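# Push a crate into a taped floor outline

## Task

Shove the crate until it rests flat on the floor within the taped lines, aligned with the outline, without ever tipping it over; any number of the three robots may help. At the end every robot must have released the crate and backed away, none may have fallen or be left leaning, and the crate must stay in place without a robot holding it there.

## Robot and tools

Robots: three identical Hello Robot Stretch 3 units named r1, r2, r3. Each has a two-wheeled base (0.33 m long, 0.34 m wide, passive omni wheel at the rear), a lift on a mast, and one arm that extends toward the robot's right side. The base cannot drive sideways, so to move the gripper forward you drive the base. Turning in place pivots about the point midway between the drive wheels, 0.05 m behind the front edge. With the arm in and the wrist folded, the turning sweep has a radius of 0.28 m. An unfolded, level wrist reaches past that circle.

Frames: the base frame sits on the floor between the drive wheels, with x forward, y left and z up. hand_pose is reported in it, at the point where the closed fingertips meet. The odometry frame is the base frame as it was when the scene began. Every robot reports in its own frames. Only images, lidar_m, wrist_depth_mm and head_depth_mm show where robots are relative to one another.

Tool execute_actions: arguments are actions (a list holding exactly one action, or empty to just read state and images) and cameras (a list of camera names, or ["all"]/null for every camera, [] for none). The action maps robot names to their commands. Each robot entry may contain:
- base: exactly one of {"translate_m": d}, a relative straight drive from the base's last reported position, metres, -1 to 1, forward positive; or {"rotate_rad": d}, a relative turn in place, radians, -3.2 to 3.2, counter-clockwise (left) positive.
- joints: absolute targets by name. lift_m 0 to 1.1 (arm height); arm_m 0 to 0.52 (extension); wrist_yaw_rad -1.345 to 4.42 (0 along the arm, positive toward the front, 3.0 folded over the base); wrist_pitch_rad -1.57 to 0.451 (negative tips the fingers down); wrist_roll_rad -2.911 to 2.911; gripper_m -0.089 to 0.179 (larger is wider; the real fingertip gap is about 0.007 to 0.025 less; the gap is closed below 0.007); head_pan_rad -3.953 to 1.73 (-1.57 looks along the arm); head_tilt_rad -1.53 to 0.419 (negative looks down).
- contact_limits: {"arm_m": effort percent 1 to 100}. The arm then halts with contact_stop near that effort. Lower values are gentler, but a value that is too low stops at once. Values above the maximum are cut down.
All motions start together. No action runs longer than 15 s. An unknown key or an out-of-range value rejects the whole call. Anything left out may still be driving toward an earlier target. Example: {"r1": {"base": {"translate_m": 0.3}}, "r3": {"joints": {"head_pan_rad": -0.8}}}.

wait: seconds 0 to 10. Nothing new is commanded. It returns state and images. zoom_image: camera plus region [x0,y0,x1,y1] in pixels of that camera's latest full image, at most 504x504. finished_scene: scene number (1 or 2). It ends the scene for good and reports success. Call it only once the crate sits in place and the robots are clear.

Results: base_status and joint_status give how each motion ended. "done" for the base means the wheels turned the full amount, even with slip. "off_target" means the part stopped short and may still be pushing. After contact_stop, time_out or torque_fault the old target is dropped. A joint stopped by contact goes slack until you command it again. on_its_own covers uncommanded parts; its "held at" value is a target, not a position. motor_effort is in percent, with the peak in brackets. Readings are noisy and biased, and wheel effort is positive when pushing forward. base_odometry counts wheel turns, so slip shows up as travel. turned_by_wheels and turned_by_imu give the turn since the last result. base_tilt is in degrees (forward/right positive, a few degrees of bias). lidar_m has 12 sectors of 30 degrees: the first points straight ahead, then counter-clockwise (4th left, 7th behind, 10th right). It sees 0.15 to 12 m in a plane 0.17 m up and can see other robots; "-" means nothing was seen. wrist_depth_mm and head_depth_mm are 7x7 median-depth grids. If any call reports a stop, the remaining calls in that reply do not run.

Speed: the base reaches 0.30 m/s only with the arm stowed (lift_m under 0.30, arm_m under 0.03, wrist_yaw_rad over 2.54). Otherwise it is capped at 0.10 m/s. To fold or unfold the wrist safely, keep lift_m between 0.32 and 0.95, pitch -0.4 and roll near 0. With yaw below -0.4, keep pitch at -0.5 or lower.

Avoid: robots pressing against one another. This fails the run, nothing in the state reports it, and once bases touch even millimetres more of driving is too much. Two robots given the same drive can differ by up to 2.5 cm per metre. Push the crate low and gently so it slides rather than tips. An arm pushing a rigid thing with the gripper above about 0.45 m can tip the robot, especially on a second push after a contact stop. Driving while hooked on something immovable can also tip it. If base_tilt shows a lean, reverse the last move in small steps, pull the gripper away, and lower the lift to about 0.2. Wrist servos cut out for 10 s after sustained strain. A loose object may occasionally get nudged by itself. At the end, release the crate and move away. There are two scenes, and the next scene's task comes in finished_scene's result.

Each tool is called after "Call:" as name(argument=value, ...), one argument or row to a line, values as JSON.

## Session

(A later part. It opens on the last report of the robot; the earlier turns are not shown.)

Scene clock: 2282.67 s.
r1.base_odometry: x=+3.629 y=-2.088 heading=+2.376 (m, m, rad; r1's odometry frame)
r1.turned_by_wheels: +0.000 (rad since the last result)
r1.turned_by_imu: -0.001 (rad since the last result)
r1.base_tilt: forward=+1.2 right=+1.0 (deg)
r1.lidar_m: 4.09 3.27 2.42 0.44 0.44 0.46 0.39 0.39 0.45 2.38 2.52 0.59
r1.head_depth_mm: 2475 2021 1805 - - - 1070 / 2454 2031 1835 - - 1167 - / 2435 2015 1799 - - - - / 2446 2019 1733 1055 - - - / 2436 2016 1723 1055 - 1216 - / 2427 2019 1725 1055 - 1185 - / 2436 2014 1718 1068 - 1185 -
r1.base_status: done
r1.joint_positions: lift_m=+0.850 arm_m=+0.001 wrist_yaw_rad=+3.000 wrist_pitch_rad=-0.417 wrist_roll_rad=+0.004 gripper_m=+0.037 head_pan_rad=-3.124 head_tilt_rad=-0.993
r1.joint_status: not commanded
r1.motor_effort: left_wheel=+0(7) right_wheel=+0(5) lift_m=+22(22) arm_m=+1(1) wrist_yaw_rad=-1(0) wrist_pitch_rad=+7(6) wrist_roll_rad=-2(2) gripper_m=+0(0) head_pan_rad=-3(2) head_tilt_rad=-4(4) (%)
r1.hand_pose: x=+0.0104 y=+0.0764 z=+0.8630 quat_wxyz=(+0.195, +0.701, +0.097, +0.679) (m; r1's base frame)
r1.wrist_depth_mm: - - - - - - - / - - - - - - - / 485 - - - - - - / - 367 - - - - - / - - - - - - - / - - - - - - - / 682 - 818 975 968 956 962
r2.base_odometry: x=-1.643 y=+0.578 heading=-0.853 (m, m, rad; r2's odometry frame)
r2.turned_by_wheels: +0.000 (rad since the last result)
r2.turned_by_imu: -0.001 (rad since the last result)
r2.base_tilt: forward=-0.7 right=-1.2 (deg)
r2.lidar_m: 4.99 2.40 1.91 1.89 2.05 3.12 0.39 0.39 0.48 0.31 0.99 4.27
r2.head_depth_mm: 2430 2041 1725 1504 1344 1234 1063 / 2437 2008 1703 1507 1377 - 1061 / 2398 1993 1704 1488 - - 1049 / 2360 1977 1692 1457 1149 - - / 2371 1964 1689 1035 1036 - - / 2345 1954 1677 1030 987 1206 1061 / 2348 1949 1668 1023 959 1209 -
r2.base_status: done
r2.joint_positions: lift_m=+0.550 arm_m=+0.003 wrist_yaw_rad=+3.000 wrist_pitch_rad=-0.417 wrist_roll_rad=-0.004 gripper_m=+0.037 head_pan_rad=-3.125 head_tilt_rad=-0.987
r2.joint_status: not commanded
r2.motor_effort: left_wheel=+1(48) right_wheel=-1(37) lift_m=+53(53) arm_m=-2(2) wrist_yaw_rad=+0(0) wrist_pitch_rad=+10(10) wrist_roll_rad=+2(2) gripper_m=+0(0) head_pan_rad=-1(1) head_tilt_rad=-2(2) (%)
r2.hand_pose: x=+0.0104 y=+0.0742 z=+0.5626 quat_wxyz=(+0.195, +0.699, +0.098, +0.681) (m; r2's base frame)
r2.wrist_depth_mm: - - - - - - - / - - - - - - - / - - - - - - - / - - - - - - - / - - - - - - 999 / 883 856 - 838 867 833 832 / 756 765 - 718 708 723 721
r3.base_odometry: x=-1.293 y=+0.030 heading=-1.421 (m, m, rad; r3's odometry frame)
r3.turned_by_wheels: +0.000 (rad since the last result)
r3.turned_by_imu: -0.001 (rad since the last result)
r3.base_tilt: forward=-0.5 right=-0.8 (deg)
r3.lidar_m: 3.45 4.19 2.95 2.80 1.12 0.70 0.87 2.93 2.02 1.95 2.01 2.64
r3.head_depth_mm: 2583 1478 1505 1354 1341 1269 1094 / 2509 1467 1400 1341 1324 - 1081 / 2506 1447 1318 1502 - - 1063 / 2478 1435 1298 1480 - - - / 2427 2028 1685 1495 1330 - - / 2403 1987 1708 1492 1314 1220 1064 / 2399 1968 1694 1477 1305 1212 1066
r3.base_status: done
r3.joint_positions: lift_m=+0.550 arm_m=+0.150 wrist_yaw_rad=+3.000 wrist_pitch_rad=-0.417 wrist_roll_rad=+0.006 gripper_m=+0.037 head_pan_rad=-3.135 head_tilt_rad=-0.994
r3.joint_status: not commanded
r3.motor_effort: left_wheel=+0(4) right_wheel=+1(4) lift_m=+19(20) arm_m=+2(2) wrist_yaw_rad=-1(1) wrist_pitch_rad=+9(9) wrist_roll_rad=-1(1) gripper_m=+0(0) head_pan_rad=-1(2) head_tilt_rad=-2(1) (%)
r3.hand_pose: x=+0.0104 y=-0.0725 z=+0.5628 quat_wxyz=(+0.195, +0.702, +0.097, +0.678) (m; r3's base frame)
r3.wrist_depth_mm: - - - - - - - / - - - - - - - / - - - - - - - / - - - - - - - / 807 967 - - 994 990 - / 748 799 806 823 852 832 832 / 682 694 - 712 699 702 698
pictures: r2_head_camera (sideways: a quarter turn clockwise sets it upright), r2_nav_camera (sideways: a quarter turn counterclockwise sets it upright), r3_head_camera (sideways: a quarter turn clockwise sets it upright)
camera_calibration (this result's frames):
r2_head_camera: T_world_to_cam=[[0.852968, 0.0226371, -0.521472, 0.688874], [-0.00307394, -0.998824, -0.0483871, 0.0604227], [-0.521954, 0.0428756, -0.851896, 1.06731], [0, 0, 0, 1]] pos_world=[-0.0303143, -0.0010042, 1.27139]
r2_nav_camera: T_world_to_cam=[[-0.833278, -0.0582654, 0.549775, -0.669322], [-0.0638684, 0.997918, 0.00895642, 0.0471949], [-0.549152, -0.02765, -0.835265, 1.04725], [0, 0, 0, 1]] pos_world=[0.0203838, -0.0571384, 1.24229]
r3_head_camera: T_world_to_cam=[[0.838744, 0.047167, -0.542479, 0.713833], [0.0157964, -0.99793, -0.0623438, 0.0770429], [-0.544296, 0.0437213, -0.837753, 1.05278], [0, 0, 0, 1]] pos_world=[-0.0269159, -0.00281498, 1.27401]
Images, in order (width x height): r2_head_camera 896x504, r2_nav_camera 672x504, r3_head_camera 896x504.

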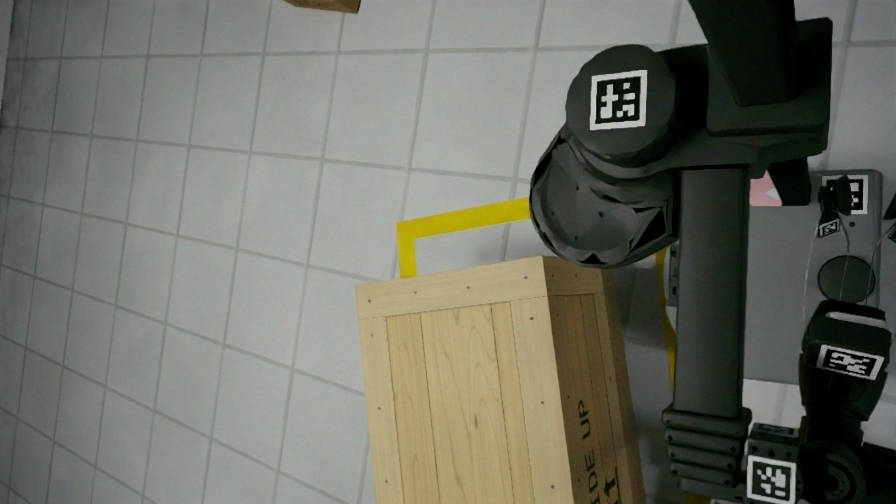

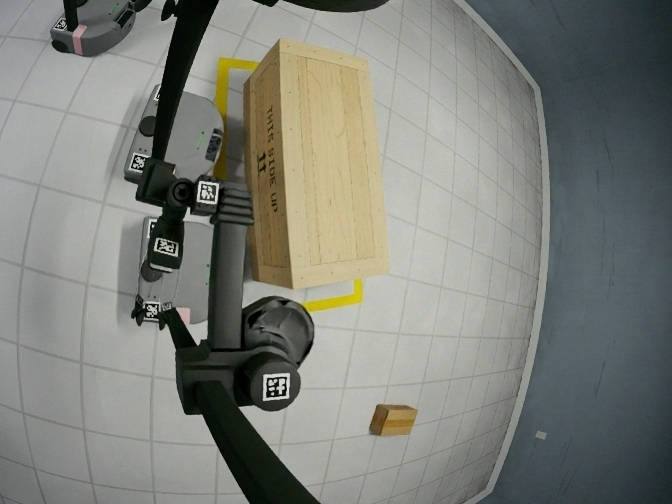

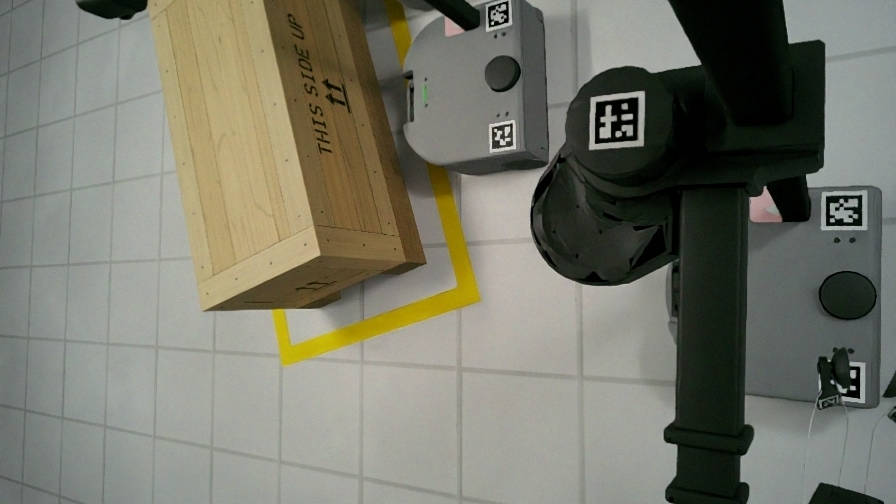

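Call:
execute_actions(
  actions=[
    {"r1":{"base":{"translate_m":0.3}},"r2":{"base":{"translate_m":0.3}},"r3":{"base":{"translate_m":0.3}}},
  ],
  cameras=["r2_head_camera","r2_nav_camera","r3_head_camera","r1_head_camera"],
)

Scene clock: 2295.57 s.
r1.base_odometry: x=+3.413 y=-1.880 heading=+2.376 (m, m, rad; r1's odometry frame)
r1.turned_by_wheels: +0.000 (rad since the last result)
r1.turned_by_imu: +0.000 (rad since the last result)
r1.base_tilt: forward=+1.2 right=+0.8 (deg)
r1.lidar_m: 3.79 3.27 2.42 0.47 0.47 0.80 0.68 0.68 2.48 2.42 2.53 0.60
r1.head_depth_mm: 2462 2029 1775 - - - 1065 / 2457 2009 1276 - - 1180 - / 2463 2029 1263 - - - - / 2435 2031 1210 1287 - - - / 2431 2018 1205 1221 - 1214 - / 2427 2002 1204 1169 - 1189 - / 2434 2012 1693 1505 - 1187 -
r1.base_status: done
r1.joint_positions: lift_m=+0.850 arm_m=+0.001 wrist_yaw_rad=+3.000 wrist_pitch_rad=-0.417 wrist_roll_rad=+0.004 gripper_m=+0.037 head_pan_rad=-3.124 head_tilt_rad=-0.993
r1.joint_status: not commanded
r1.motor_effort: left_wheel=+0(8) right_wheel=+0(3) lift_m=+22(22) arm_m=+1(1) wrist_yaw_rad=-1(0) wrist_pitch_rad=+7(6) wrist_roll_rad=-2(2) gripper_m=-1(1) head_pan_rad=-3(2) head_tilt_rad=-4(4) (%)
r1.hand_pose: x=+0.0104 y=+0.0764 z=+0.8630 quat_wxyz=(+0.195, +0.701, +0.097, +0.679) (m; r1's base frame)
r1.wrist_depth_mm: - - - - - - - / - - - - - - - / 521 - - - - - - / - 390 - - - - - / - - - - - - - / - - - - - - - / - 985 800 978 971 987 972
r2.base_odometry: x=-1.445 y=+0.352 heading=-0.853 (m, m, rad; r2's odometry frame)
r2.turned_by_wheels: +0.000 (rad since the last result)
r2.turned_by_imu: -0.001 (rad since the last result)
r2.base_tilt: forward=-0.6 right=-1.2 (deg)
r2.lidar_m: 4.88 2.35 1.88 1.85 2.02 3.06 0.69 0.69 0.84 0.34 1.03 3.99
r2.head_depth_mm: 2456 2026 1720 1511 1350 1230 1057 / 2422 2008 1711 1497 1372 - 1063 / 2392 1999 1723 1491 - - 1051 / 2375 1982 1623 1410 1356 - - / 2357 1982 1186 1248 1303 - - / 2350 1967 1175 1207 1299 1206 1063 / 2326 1947 1177 1161 1296 1219 -
r2.base_status: done
r2.joint_positions: lift_m=+0.550 arm_m=+0.003 wrist_yaw_rad=+3.000 wrist_pitch_rad=-0.417 wrist_roll_rad=-0.004 gripper_m=+0.037 head_pan_rad=-3.125 head_tilt_rad=-0.987
r2.joint_status: not commanded
r2.motor_effort: left_wheel=+0(3) right_wheel=-1(4) lift_m=+53(52) arm_m=-2(2) wrist_yaw_rad=+0(0) wrist_pitch_rad=+10(10) wrist_roll_rad=+2(2) gripper_m=+0(0) head_pan_rad=-1(1) head_tilt_rad=-2(2) (%)
r2.hand_pose: x=+0.0104 y=+0.0742 z=+0.5626 quat_wxyz=(+0.195, +0.699, +0.098, +0.681) (m; r2's base frame)
r2.wrist_depth_mm: - - - - - - - / - - - - - - - / - - - - - - - / - - - - - - - / - - - - - - - / 884 867 - 860 878 856 809 / 743 765 - 714 718 709 741
r3.base_odometry: x=-1.249 y=-0.266 heading=-1.421 (m, m, rad; r3's odometry frame)
r3.turned_by_wheels: +0.000 (rad since the last result)
r3.turned_by_imu: -0.001 (rad since the last result)
r3.base_tilt: forward=-0.6 right=-0.8 (deg)
r3.lidar_m: 3.16 4.21 2.96 2.82 1.16 0.71 1.18 2.90 2.04 1.93 1.98 2.62
r3.head_depth_mm: 2586 1594 1779 1358 1337 1264 1090 / 2522 1546 1714 1336 1324 - 1078 / 2510 1489 1679 1516 - - 1070 / 2466 1480 1652 1513 - - - / 2425 1963 1724 1497 1332 - - / 2398 2001 1700 1484 1320 1225 1066 / 2391 1982 1693 1473 1316 1214 1069
r3.base_status: done
r3.joint_positions: lift_m=+0.550 arm_m=+0.150 wrist_yaw_rad=+3.000 wrist_pitch_rad=-0.417 wrist_roll_rad=+0.006 gripper_m=+0.037 head_pan_rad=-3.135 head_tilt_rad=-0.994
r3.joint_status: not commanded
r3.motor_effort: left_wheel=+0(4) right_wheel=+1(5) lift_m=+19(19) arm_m=+2(2) wrist_yaw_rad=-1(1) wrist_pitch_rad=+8(9) wrist_roll_rad=-1(1) gripper_m=+0(0) head_pan_rad=-1(1) head_tilt_rad=-1(2) (%)
r3.hand_pose: x=+0.0104 y=-0.0725 z=+0.5628 quat_wxyz=(+0.195, +0.702, +0.097, +0.678) (m; r3's base frame)
r3.wrist_depth_mm: - - - - - - - / - - - - - - - / - - - - - - - / - - - - - - - / 800 951 - - 982 - - / 748 820 825 827 866 819 834 / 688 705 - 700 689 704 721
pictures: r1_head_camera (sideways: a quarter turn clockwise sets it upright), r2_head_camera (sideways: a quarter turn clockwise sets it upright), r2_nav_camera (sideways: a quarter turn counterclockwise sets it upright), r3_head_camera (sideways: a quarter turn clockwise sets it upright)
camera_calibration (this result's frames):
r1_head_camera: T_world_to_cam=[[0.845027, 0.0523815, -0.532152, 0.705681], [0.0625238, -0.998043, 0.00104338, 0.000816095], [-0.531056, -0.0341538, -0.846648, 1.06461], [0, 0, 0, 1]] pos_world=[-0.031003, 0.000210348, 1.27688]
r2_head_camera: T_world_to_cam=[[0.852968, 0.0226371, -0.521471, 0.688874], [-0.00307393, -0.998824, -0.0483871, 0.0604227], [-0.521953, 0.0428756, -0.851896, 1.06731], [0, 0, 0, 1]] pos_world=[-0.0303143, -0.0010042, 1.27139]
r2_nav_camera: T_world_to_cam=[[-0.833278, -0.0582654, 0.549775, -0.669322], [-0.0638684, 0.997918, 0.00895641, 0.0471949], [-0.549152, -0.02765, -0.835265, 1.04725], [0, 0, 0, 1]] pos_world=[0.0203838, -0.0571384, 1.24229]
r3_head_camera: T_world_to_cam=[[0.838744, 0.047167, -0.542479, 0.713833], [0.0157964, -0.99793, -0.0623438, 0.0770429], [-0.544296, 0.0437213, -0.837753, 1.05278], [0, 0, 0, 1]] pos_world=[-0.0269159, -0.00281498, 1.27401]
Images, in order (width x height): r1_head_camera 896x504, r2_head_camera 896x504, r2_nav_camera 672x504, r3_head_camera 896x504.

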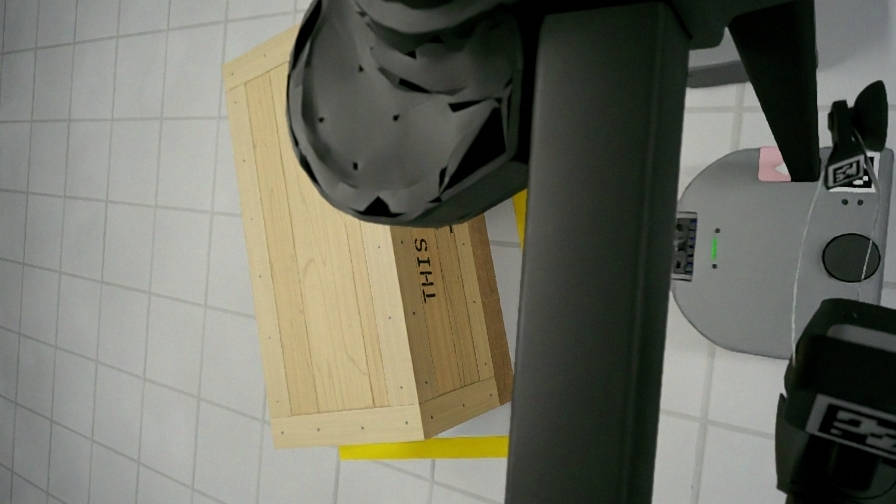

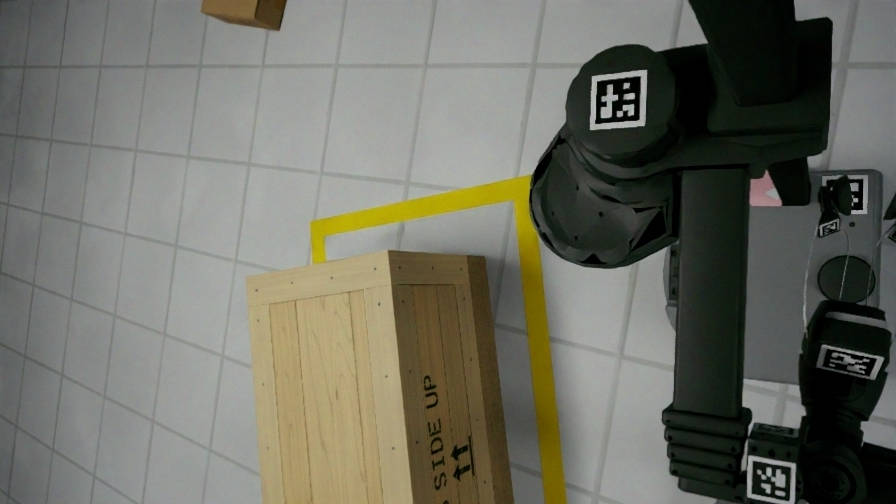

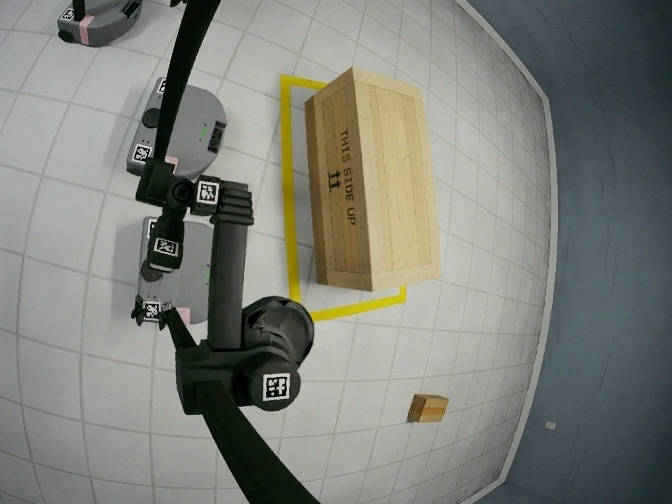

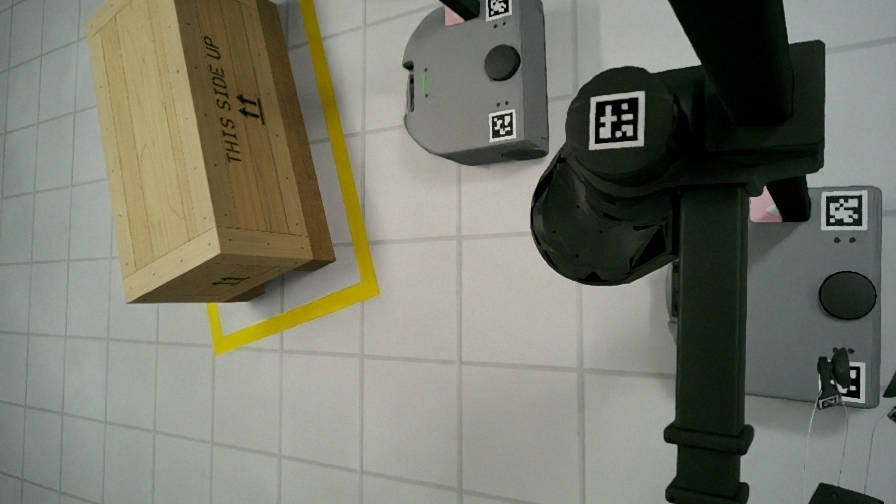

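Call:
finished_scene(
  scene=2,
)

The scene is finished: the task was done.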